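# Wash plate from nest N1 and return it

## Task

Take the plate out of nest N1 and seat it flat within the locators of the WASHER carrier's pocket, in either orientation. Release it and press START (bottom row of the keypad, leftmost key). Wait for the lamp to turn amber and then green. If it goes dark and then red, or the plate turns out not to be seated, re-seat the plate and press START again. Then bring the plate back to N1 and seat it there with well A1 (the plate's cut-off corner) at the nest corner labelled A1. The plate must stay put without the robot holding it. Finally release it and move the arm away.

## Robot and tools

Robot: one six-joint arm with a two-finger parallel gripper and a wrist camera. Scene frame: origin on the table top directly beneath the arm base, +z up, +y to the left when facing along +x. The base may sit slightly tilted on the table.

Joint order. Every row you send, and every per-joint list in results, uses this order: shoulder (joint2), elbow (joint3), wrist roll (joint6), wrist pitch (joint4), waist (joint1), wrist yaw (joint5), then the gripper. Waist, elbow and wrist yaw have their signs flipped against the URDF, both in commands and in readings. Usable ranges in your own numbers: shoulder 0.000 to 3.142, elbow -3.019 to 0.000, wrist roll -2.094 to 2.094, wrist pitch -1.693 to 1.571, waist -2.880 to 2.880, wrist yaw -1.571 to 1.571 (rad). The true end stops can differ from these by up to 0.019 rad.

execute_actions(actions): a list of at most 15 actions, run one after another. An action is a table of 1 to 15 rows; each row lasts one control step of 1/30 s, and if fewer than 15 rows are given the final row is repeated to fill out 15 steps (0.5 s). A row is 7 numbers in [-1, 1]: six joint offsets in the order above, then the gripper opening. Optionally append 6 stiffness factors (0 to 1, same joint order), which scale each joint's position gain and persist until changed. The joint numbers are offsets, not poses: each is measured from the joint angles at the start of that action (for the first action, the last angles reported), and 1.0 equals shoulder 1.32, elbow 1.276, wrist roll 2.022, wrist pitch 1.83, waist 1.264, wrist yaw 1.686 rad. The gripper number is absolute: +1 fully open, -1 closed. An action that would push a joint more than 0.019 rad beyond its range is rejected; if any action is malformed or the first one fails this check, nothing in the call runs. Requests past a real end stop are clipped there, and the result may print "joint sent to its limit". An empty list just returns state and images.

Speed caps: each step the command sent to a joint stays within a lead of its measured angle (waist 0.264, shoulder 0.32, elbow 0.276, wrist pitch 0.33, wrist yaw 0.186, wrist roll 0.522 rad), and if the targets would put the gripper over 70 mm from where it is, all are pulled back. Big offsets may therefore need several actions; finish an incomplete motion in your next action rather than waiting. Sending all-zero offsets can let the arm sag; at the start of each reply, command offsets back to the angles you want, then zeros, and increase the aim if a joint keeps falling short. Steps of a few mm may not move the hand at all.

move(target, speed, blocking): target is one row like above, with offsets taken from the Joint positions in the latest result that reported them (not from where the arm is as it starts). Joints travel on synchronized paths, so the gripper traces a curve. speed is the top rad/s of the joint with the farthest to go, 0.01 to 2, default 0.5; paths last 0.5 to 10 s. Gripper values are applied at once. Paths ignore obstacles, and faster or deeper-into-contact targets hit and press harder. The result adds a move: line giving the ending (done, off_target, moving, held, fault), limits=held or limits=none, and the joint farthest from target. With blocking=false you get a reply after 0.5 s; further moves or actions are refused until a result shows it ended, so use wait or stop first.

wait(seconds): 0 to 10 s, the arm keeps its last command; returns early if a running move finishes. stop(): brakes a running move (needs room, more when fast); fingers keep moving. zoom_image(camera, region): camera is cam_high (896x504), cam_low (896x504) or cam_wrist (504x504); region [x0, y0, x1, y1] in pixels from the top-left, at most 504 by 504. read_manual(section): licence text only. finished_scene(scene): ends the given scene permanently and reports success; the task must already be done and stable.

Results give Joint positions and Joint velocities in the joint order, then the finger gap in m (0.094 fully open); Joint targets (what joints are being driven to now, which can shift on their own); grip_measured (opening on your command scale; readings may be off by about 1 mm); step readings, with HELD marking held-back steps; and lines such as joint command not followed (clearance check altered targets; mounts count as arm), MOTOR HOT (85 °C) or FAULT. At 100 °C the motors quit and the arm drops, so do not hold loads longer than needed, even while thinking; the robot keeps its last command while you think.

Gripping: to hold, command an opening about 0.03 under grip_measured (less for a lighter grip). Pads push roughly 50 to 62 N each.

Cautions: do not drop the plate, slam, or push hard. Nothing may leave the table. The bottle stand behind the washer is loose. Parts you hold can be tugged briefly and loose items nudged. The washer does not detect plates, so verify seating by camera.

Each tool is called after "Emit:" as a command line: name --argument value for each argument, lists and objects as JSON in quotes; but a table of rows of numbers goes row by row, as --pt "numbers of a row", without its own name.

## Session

Emit:
execute_actions --actions '[]'

Scene clock: 0.00 s.
grip_measured=+1.000
Joint names: [shoulder, elbow, wrist roll, wrist pitch, waist, wrist yaw]
Joint positions: [ 1.387 -1.106  1.548 -0.329 -0.213 -0.063  0.094]
Joint velocities: [-0.005  0.012 -0.007 -0.007 -0.005  0.037  0.   ]
Joint targets: [1.385 -1.138 1.548 -0.324 -0.213 -0.063]
Joint stiffness scale: [1. 1. 1. 1. 1. 1.]

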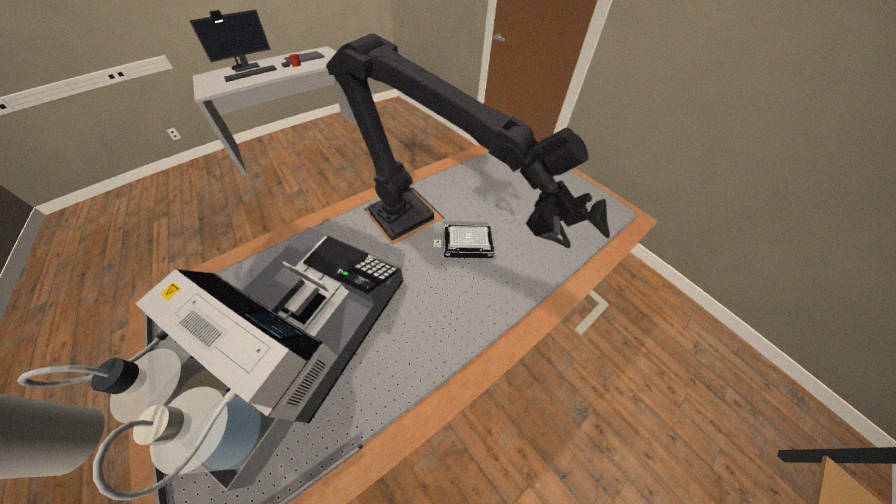

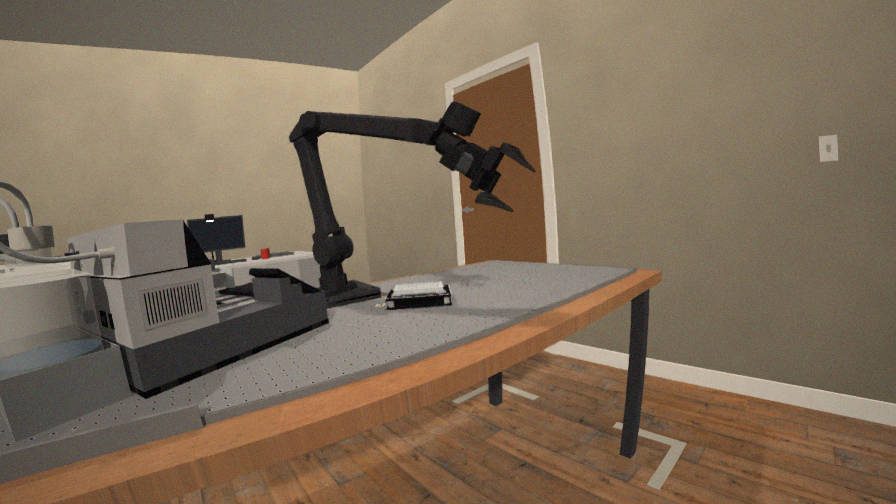

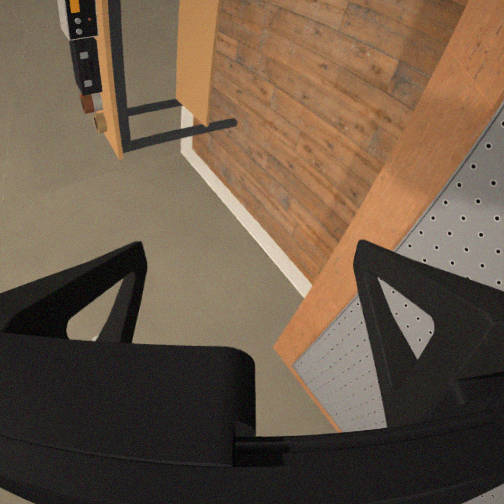

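Emit:
move --target '[-0.123,0.222,-0.918,-0.456,-0.078,0.04,1]' --speed 1

Emit:
zoom_image --camera "cam_wrist" --region '[110,30,390,310]'

Scene clock: 6.20 s.
grip_measured=+1.000
Joint names: [shoulder, elbow, wrist roll, wrist pitch, waist, wrist yaw]
Joint positions: [ 1.241 -0.817 -0.298 -1.155 -0.298  0.002  0.094]
Joint velocities: [-0.005  0.007 -0.037  0.002 -0.005  0.037  0.   ]
Joint targets: [1.224 -0.823 -0.308 -1.164 -0.311 0.005]
Joint stiffness scale: [1. 1. 1. 1. 1. 1.]
move: done; limits=none; farthest joint: the shoulder, 0.016 radians from its target (0.162 radians at the start)

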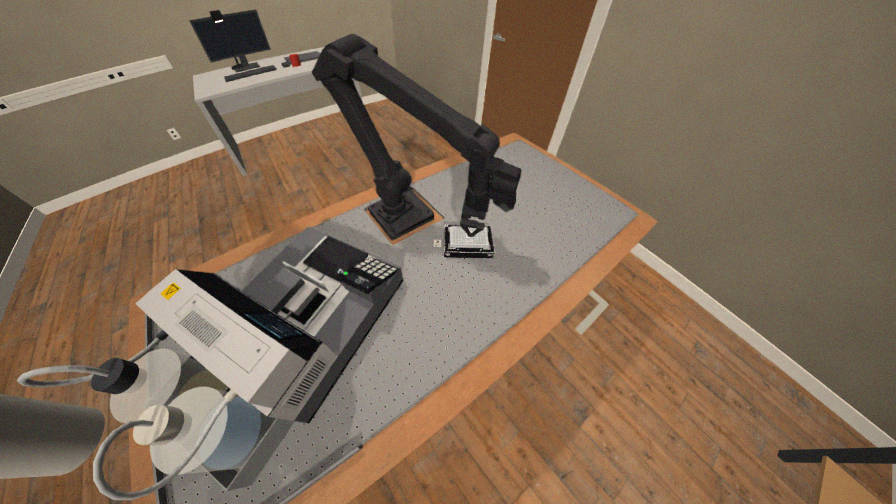

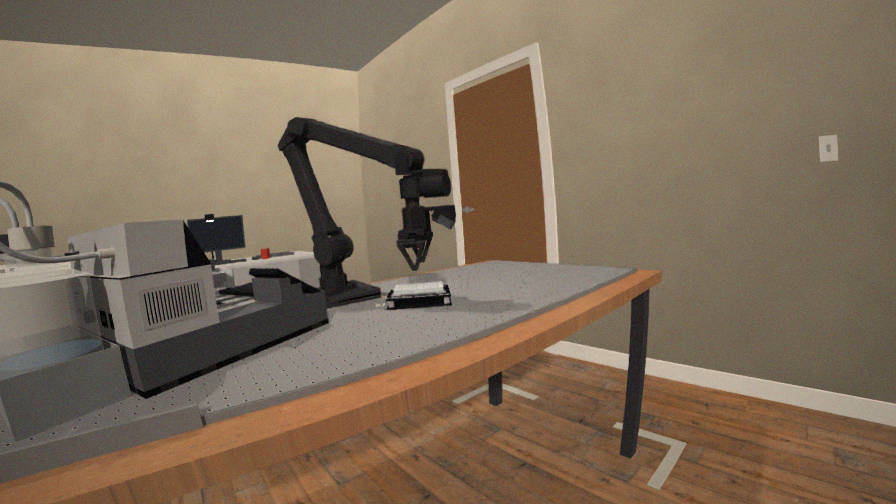

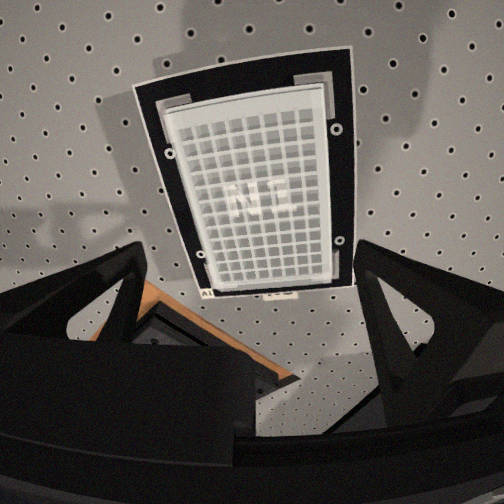

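Region (110, 30, 390, 310) of cam_wrist's 504x504 image, scaled by 1.800, with more detail than that image has.

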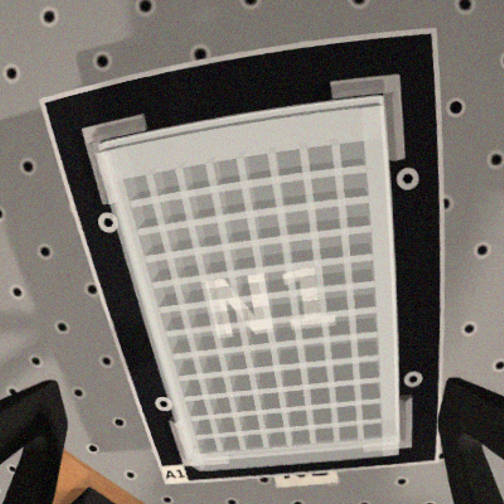

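Emit:
move --target '[0.04,0.046,-0.1,0.0665,0.03,0,1]' --speed 0.2

Emit:
zoom_image --camera "cam_wrist" --region '[110,60,390,340]'

Scene clock: 11.20 s.
grip_measured=+1.000
Joint names: [shoulder, elbow, wrist roll, wrist pitch, waist, wrist yaw]
Joint positions: [ 1.28  -0.755 -0.491 -1.044 -0.274  0.002  0.094]
Joint velocities: [-0.005  0.012 -0.022 -0.002  0.005 -0.066  0.   ]
Joint targets: [1.293 -0.758 -0.500 -1.034 -0.260 0.002]
Joint stiffness scale: [1. 1. 1. 1. 1. 1.]
move: done; limits=none; farthest joint: the waist, 0.014 radians from its target (0.038 radians at the start)

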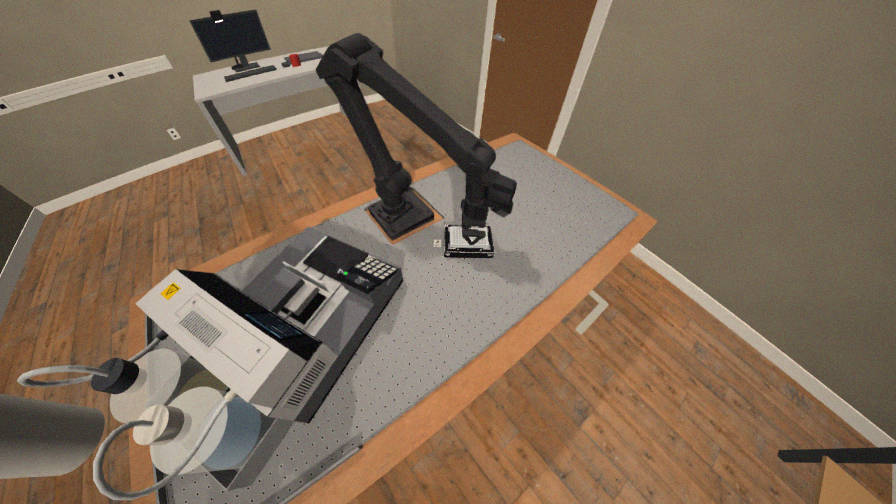

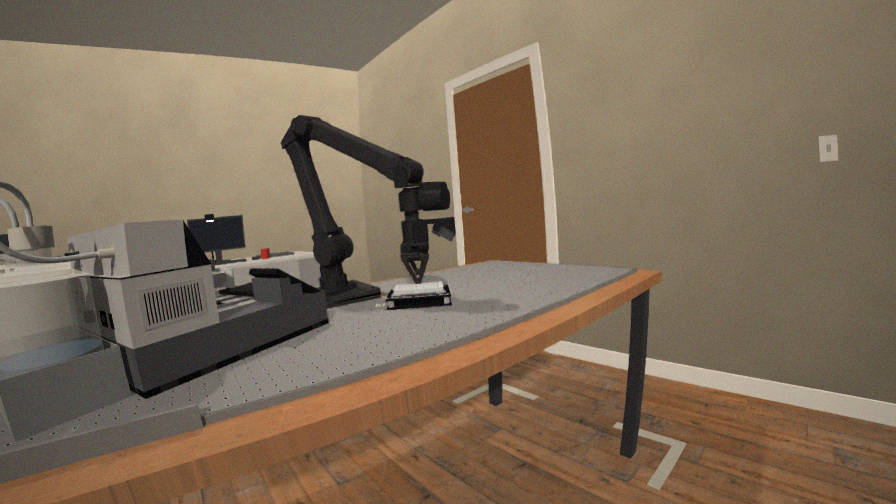

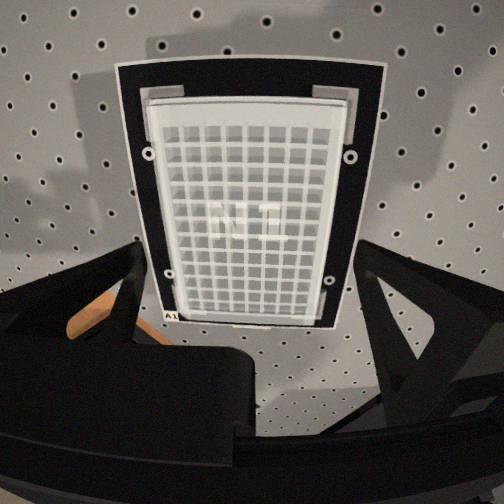

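Region (110, 60, 390, 340) of cam_wrist's 504x504 image, scaled by 1.800, with more detail than that image has.

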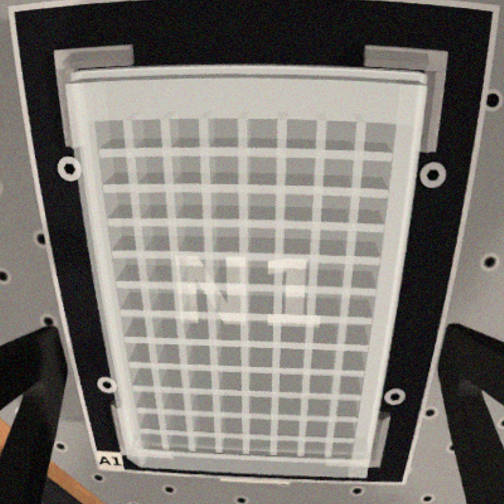

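Emit:
move --target '[0.0405,0.0445,-0.006,0.0595,0.016,0,1]' --speed 0.1

Scene clock: 17.03 s.
grip_measured=+1.000
Joint names: [shoulder, elbow, wrist roll, wrist pitch, waist, wrist yaw]
Joint positions: [ 1.318 -0.698 -0.493 -0.948 -0.267  0.002  0.094]
Joint velocities: [-0.015  0.022 -0.022 -0.017 -0.005  0.066  0.   ]
Joint targets: [1.334 -0.698 -0.503 -0.936 -0.253 0.002]
Joint stiffness scale: [1. 1. 1. 1. 1. 1.]
move: done; limits=none; farthest joint: the shoulder, 0.016 radians from its target (0.053 radians at the start)

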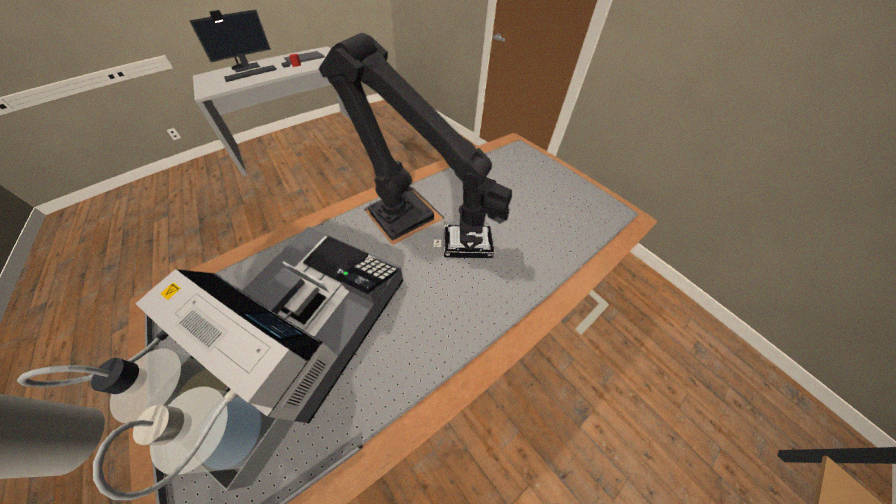

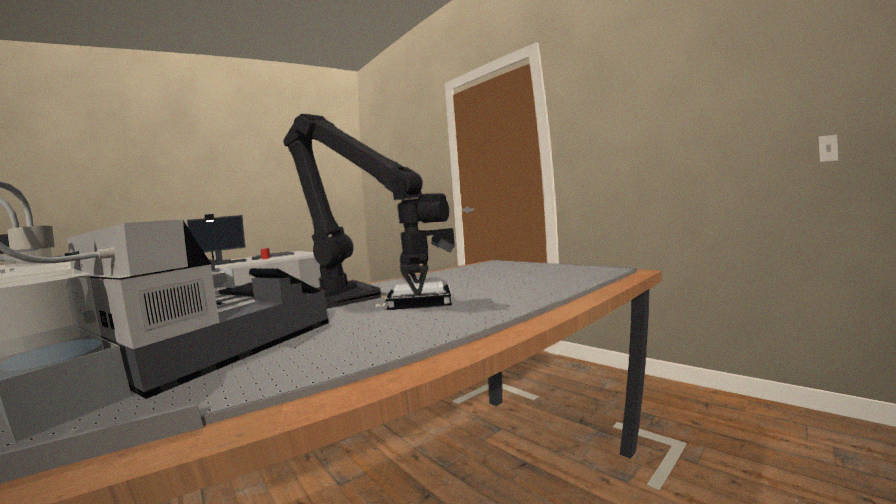

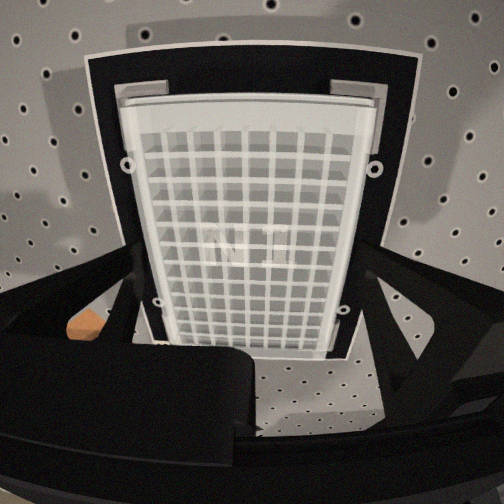

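Emit:
move --target '[0.016,-0.01,0,0,0,0,1]' --speed 0.05

Emit:
move --target '[0,-0.02,0,0,0,0,0.71]'

Scene clock: 19.93 s.
grip_measured=+1.000
Joint names: [shoulder, elbow, wrist roll, wrist pitch, waist, wrist yaw]
Joint positions: [ 1.318 -0.698 -0.493 -0.948 -0.267  0.002  0.094]
Joint velocities: [-0.005  0.002  0.007  0.007  0.005 -0.051  0.   ]
Joint targets: [1.339 -0.710 -0.493 -0.948 -0.267 0.002]
Joint stiffness scale: [1. 1. 1. 1. 1. 1.]
move: off_target; limits=none; farthest joint: the shoulder, 0.022 radians from its target (0.022 radians at the start)

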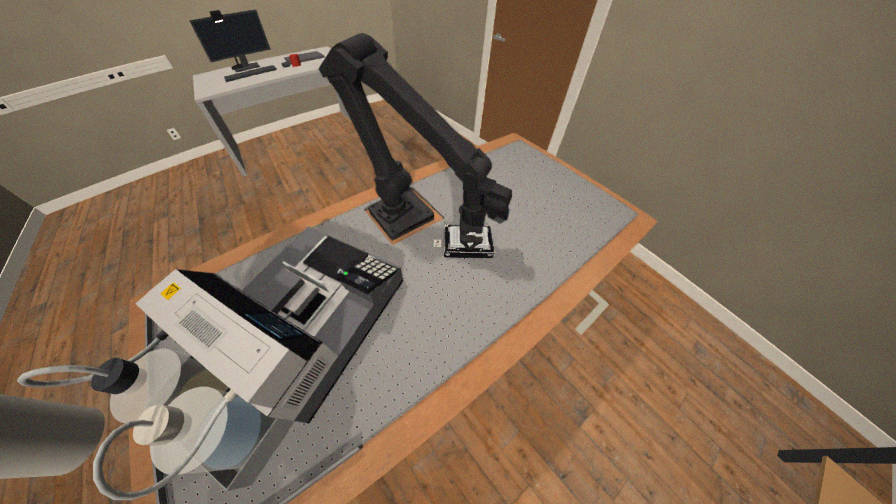

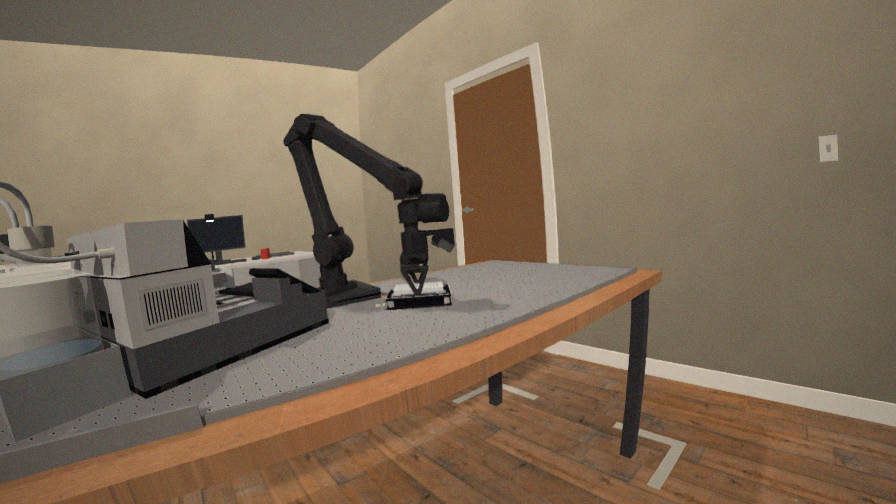

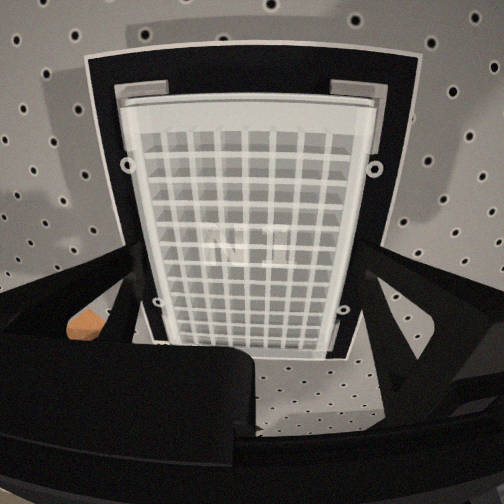

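Scene clock: 20.63 s.
grip_measured=+0.746
Joint names: [shoulder, elbow, wrist roll, wrist pitch, waist, wrist yaw]
Joint positions: [ 1.318 -0.698 -0.493 -0.948 -0.267  0.002  0.082]
Joint velocities: [-0.015 -0.012 -0.051 -0.007  0.005  0.007 -0.   ]
Joint targets: [1.318 -0.723 -0.493 -0.948 -0.267 0.002]
Joint stiffness scale: [1. 1. 1. 1. 1. 1.]
move: off_target; limits=none; farthest joint: the elbow, 0.026 radians from its target (0.026 radians at the start)

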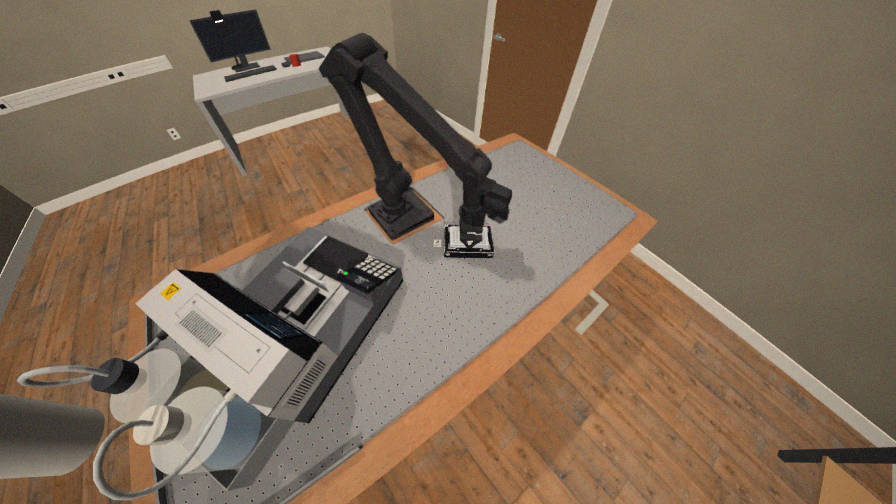

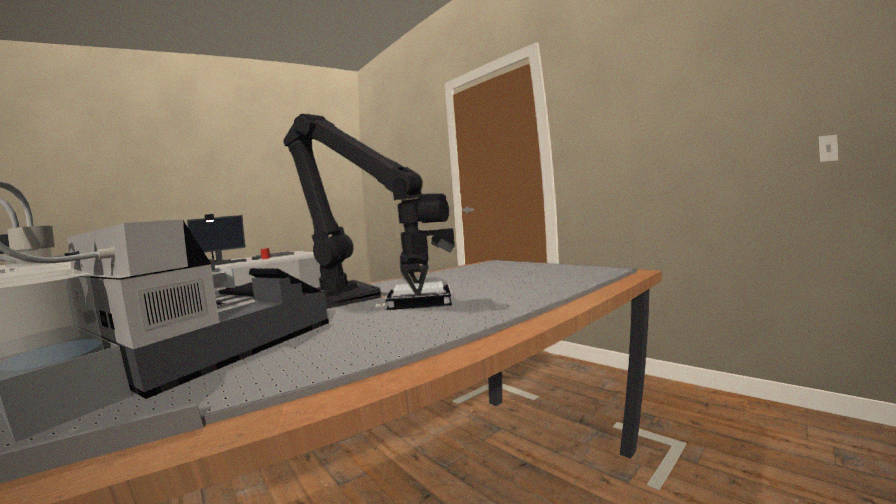

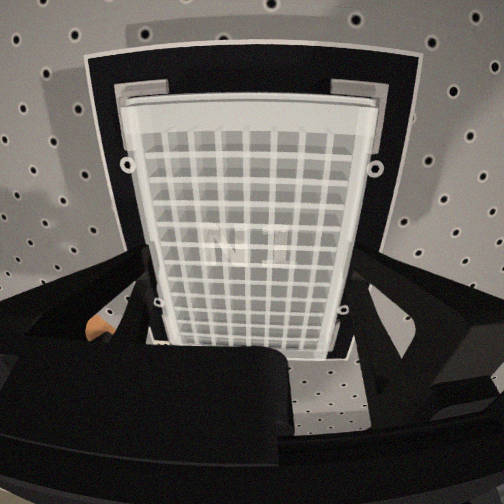

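Emit:
move --target '[-0.045,-0.03,0,-0.013,0,0,0.71]' --speed 0.08

Emit:
move --target '[-0.106,-0.27,0,-0.255,0.22,0,0.71]' --speed 0.4

Emit:
move --target '[0,-0.033,-0.567,0,0.985,0,0.71]' --speed 0.65

Emit:
zoom_image --camera "cam_wrist" --region '[90,0,410,200]'

Scene clock: 28.73 s.
grip_measured=+0.746
Joint names: [shoulder, elbow, wrist roll, wrist pitch, waist, wrist yaw]
Joint positions: [ 1.274 -0.698 -0.493 -0.962 -0.267  0.002  0.082]
Joint velocities: [ 0.005 -0.002 -0.007  0.002  0.015 -0.051  0.001]
Joint targets: [1.258 -0.736 -0.493 -0.971 -0.267 0.002]
Joint stiffness scale: [1. 1. 1. 1. 1. 1.]
move: off_target; limits=none; farthest joint: the elbow, 0.039 radians from its target (0.039 radians at the start)

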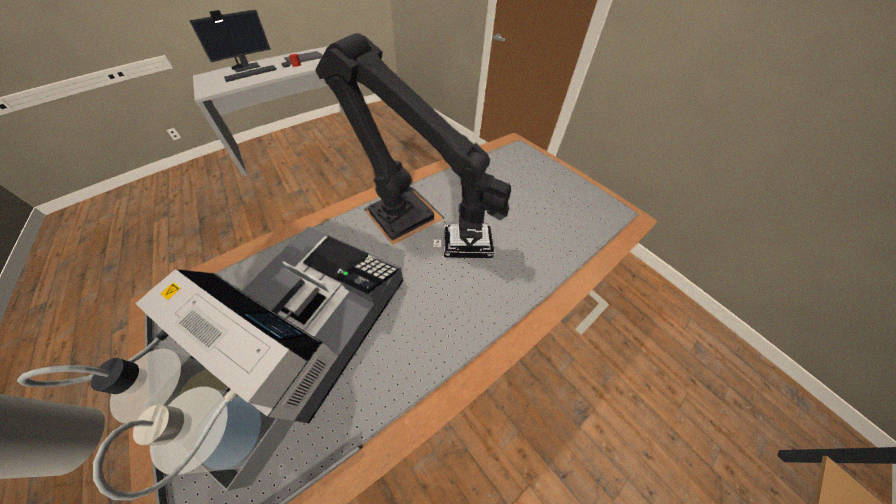

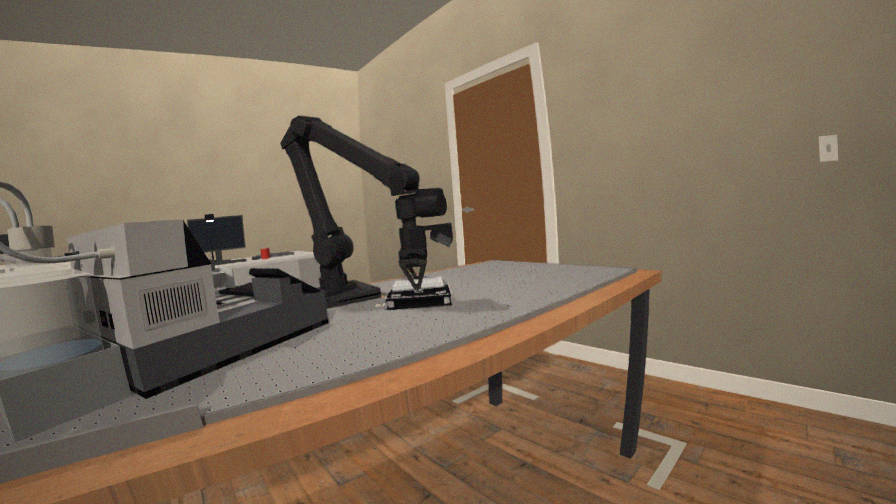

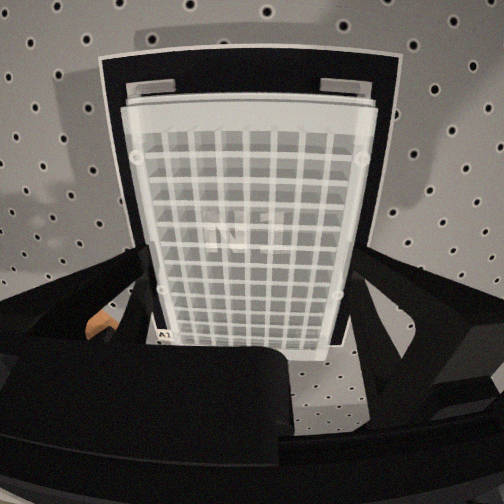

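Scene clock: 30.37 s.
grip_measured=+0.746
Joint names: [shoulder, elbow, wrist roll, wrist pitch, waist, wrist yaw]
Joint positions: [ 1.143 -0.997 -0.493 -1.421  0.001  0.002  0.082]
Joint velocities: [ 0.015  0.017  0.081  0.012  0.005  0.022 -0.   ]
Joint targets: [1.134 -1.042 -0.493 -1.429 0.011 0.002]
Joint stiffness scale: [1. 1. 1. 1. 1. 1.]
move: off_target; limits=none; farthest joint: the elbow, 0.046 radians from its target (0.345 radians at the start)

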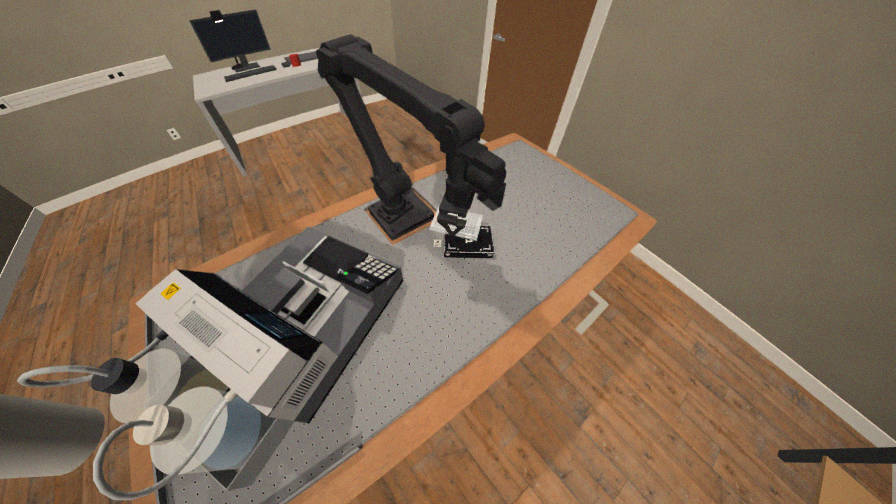

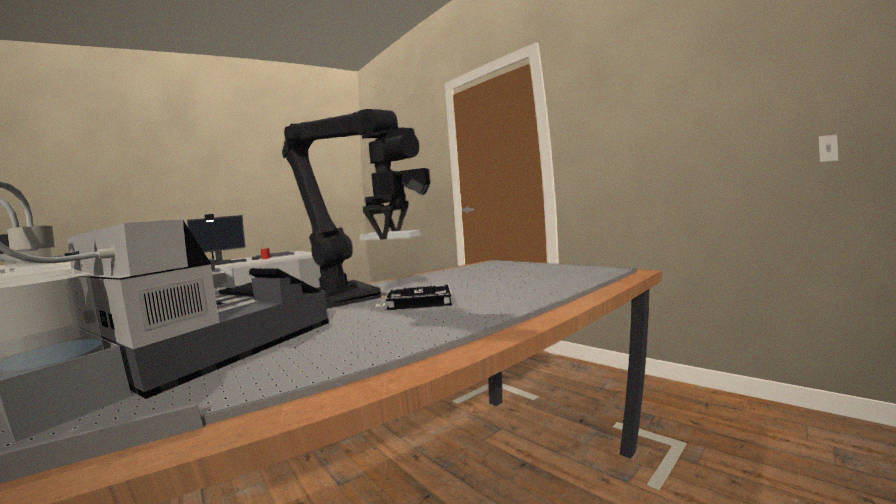

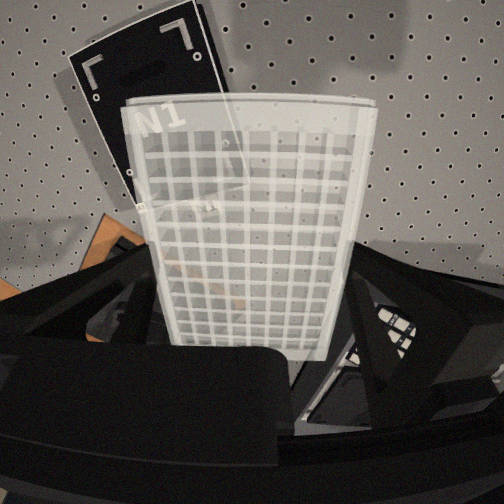

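Scene clock: 33.13 s.
grip_measured=+0.746
Joint names: [shoulder, elbow, wrist roll, wrist pitch, waist, wrist yaw]
Joint positions: [ 1.143 -0.993 -1.63  -1.421  1.244  0.002  0.082]
Joint velocities: [-0.005  0.007  0.037 -0.007 -0.005 -0.007  0.001]
Joint targets: [1.143 -1.039 -1.640 -1.421 1.246 0.003]
Joint stiffness scale: [1. 1. 1. 1. 1. 1.]
move: off_target; limits=none; farthest joint: the elbow, 0.046 radians from its target (0.042 radians at the start)

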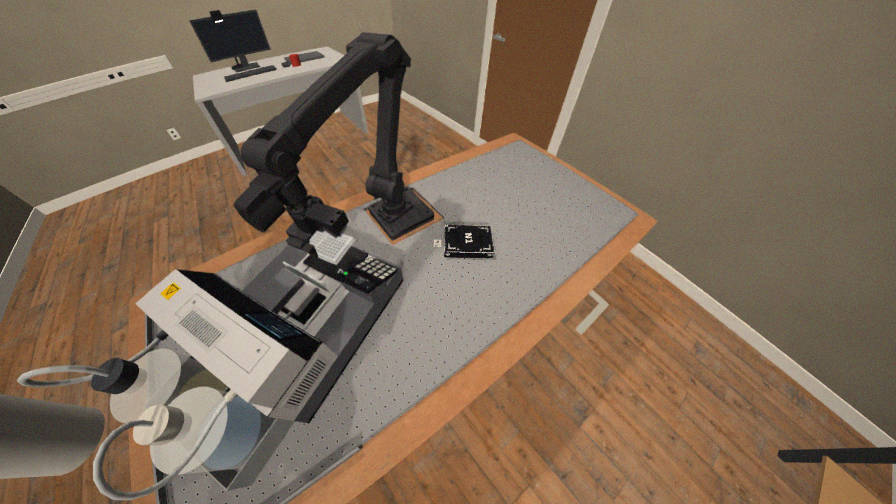

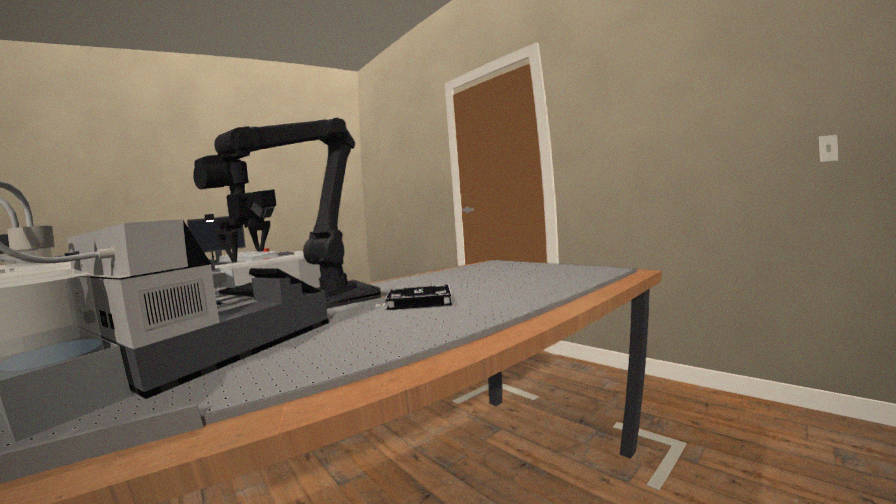

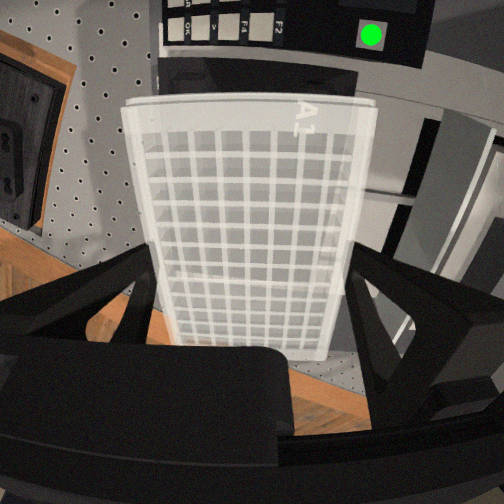

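Region (90, 0, 410, 200) of cam_wrist's 504x504 image, scaled by 1.575, with more detail than that image has; it fills the top 315 rows of this view, and the rest is white.

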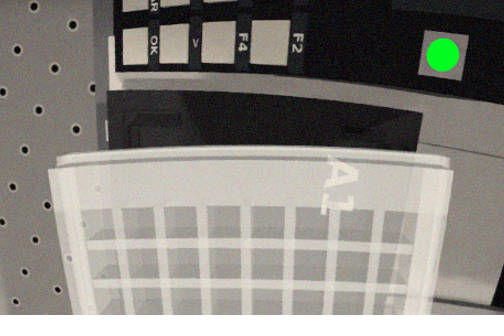

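Emit:
execute_actions --actions '[]'

Scene clock: 52.33 s.
grip_measured=+0.746
Joint names: [shoulder, elbow, wrist roll, wrist pitch, waist, wrist yaw]
Joint positions: [ 1.155 -0.991 -1.63  -1.421  1.244  0.005  0.082]
Joint velocities: [ 0.005  0.017  0.007 -0.007  0.005  0.037 -0.   ]
Joint targets: [1.143 -1.039 -1.640 -1.420 1.246 0.002]
Joint stiffness scale: [1. 1. 1. 1. 1. 1.]

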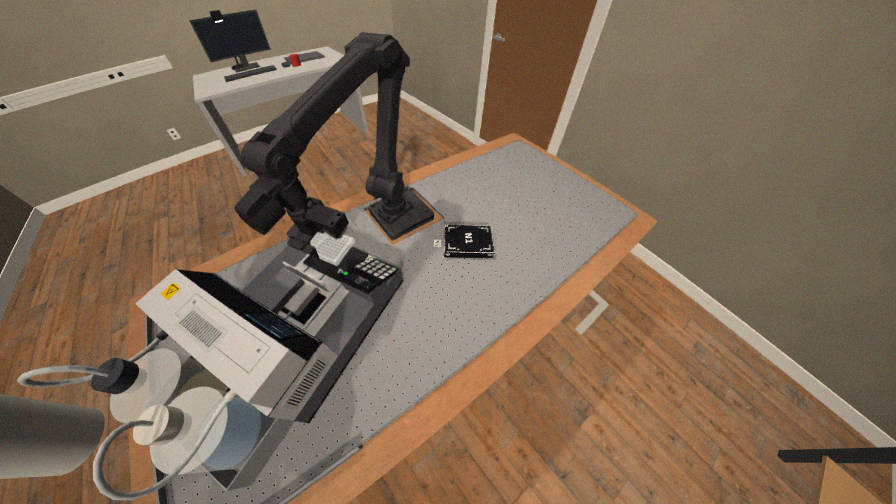

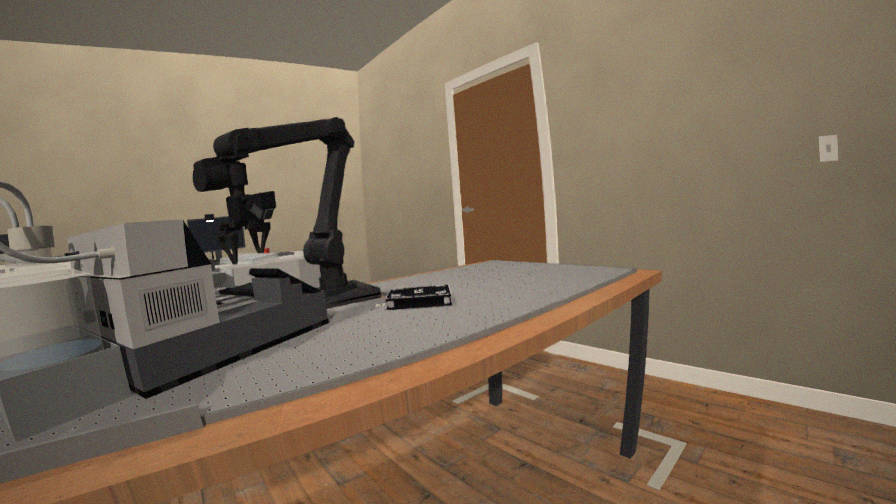

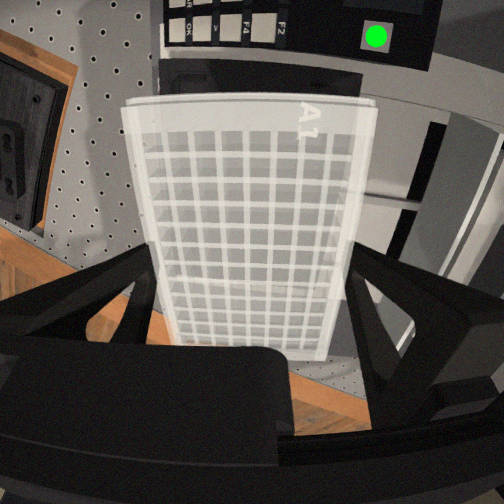

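Emit:
move --target '[0.018,0.071,0.035,0.07,0.016,0,0.71]' --speed 0.12

Emit:
zoom_image --camera "cam_wrist" --region '[90,30,410,200]'

Scene clock: 57.70 s.
grip_measured=+0.746
Joint names: [shoulder, elbow, wrist roll, wrist pitch, waist, wrist yaw]
Joint positions: [ 1.167 -0.895 -1.57  -1.302  1.252  0.005  0.082]
Joint velocities: [-0.015  0.022  0.007 -0.007  0.005  0.081 -0.001]
Joint targets: [1.179 -0.901 -1.560 -1.293 1.265 0.005]
Joint stiffness scale: [1. 1. 1. 1. 1. 1.]
move: done; limits=none; farthest joint: the waist, 0.013 radians from its target (0.020 radians at the start)

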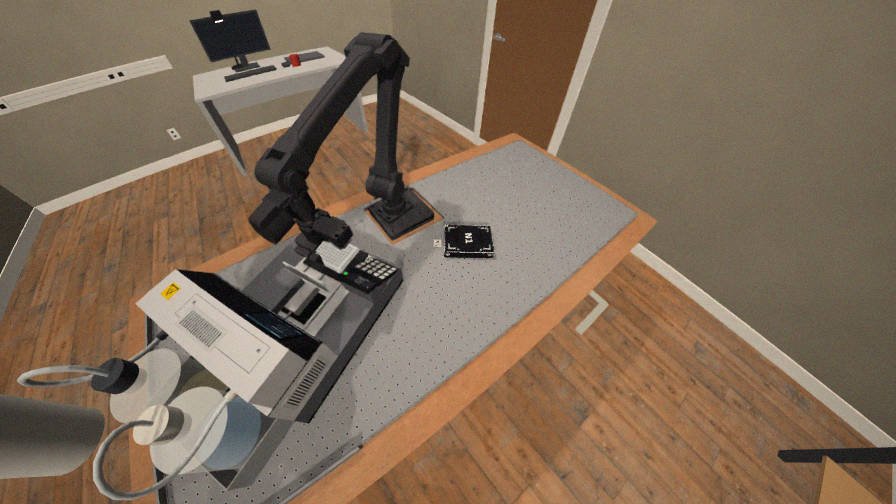

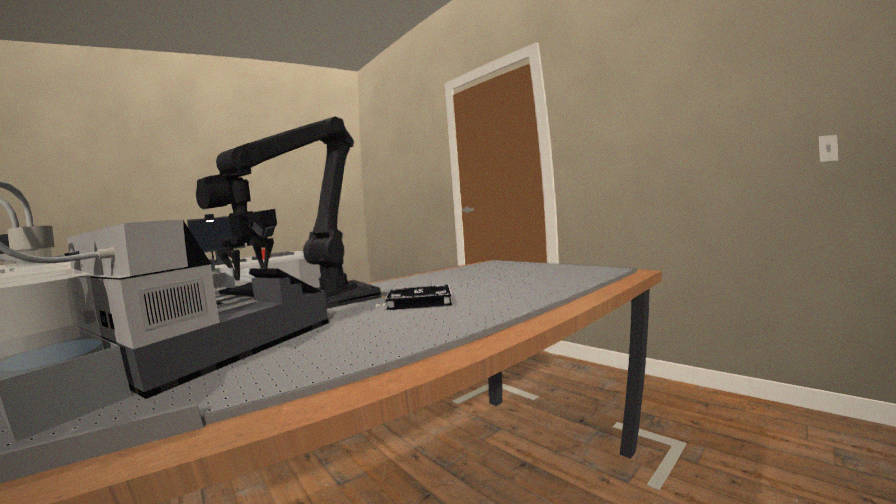

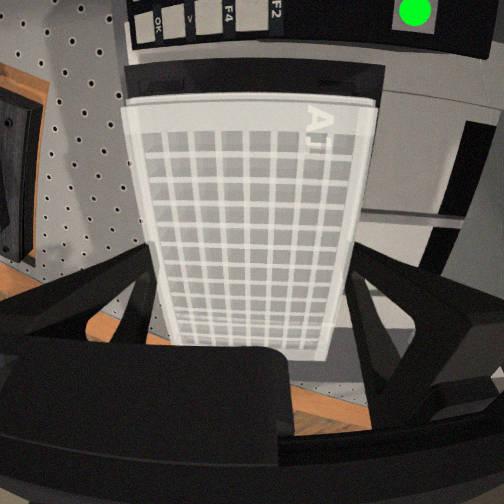

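Region (90, 30, 410, 200) of cam_wrist's 504x504 image, scaled by 1.575, with more detail than that image has; it fills the top 268 rows of this view, and the rest is white.

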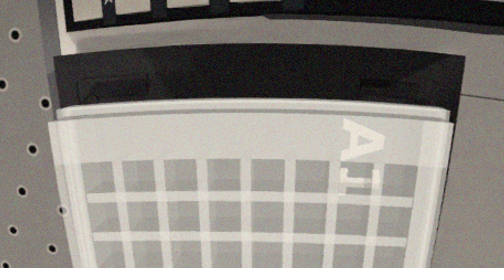

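Emit:
move --target '[0.02,0.016,0,0.026,0.015,0,0.71]' --speed 0.05

Emit:
zoom_image --camera "cam_wrist" --region '[90,30,410,200]'

Scene clock: 62.07 s.
grip_measured=+0.746
Joint names: [shoulder, elbow, wrist roll, wrist pitch, waist, wrist yaw]
Joint positions: [ 1.18  -0.87  -1.569 -1.263  1.257  0.005  0.082]
Joint velocities: [-0.005  0.002 -0.037  0.007  0.005  0.051  0.   ]
Joint targets: [1.193 -0.875 -1.570 -1.254 1.270 0.005]
Joint stiffness scale: [1. 1. 1. 1. 1. 1.]
move: done; limits=none; farthest joint: the waist, 0.014 radians from its target (0.019 radians at the start)

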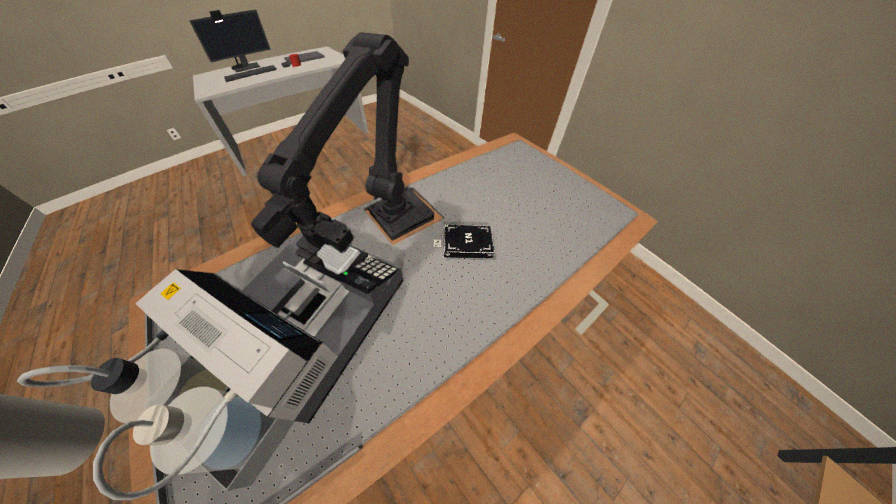

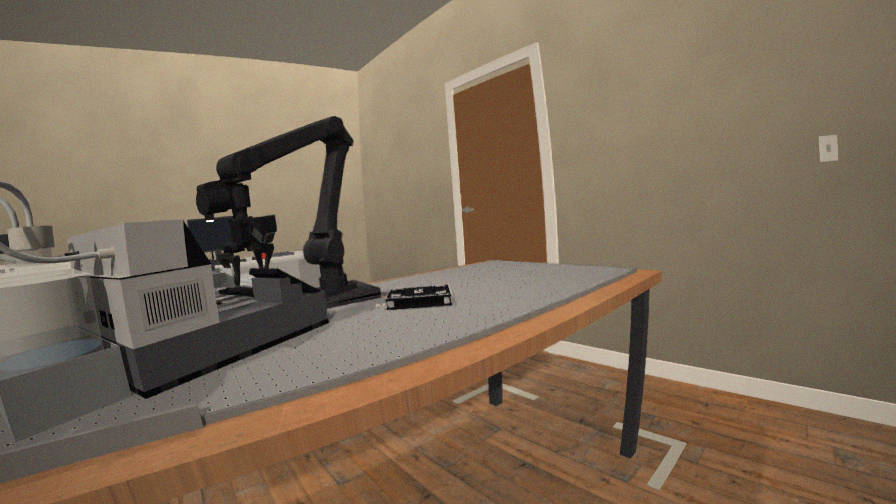

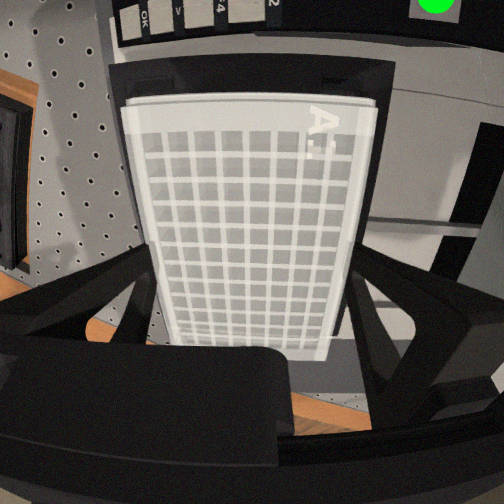

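Region (90, 30, 410, 200) of cam_wrist's 504x504 image, scaled by 1.575, with more detail than that image has; it fills the top 268 rows of this view, and the rest is white.

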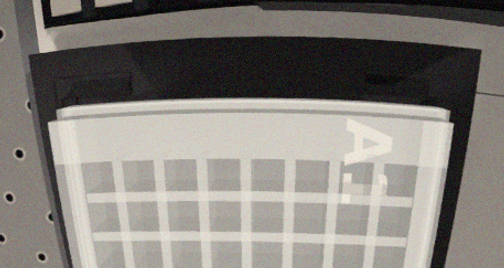

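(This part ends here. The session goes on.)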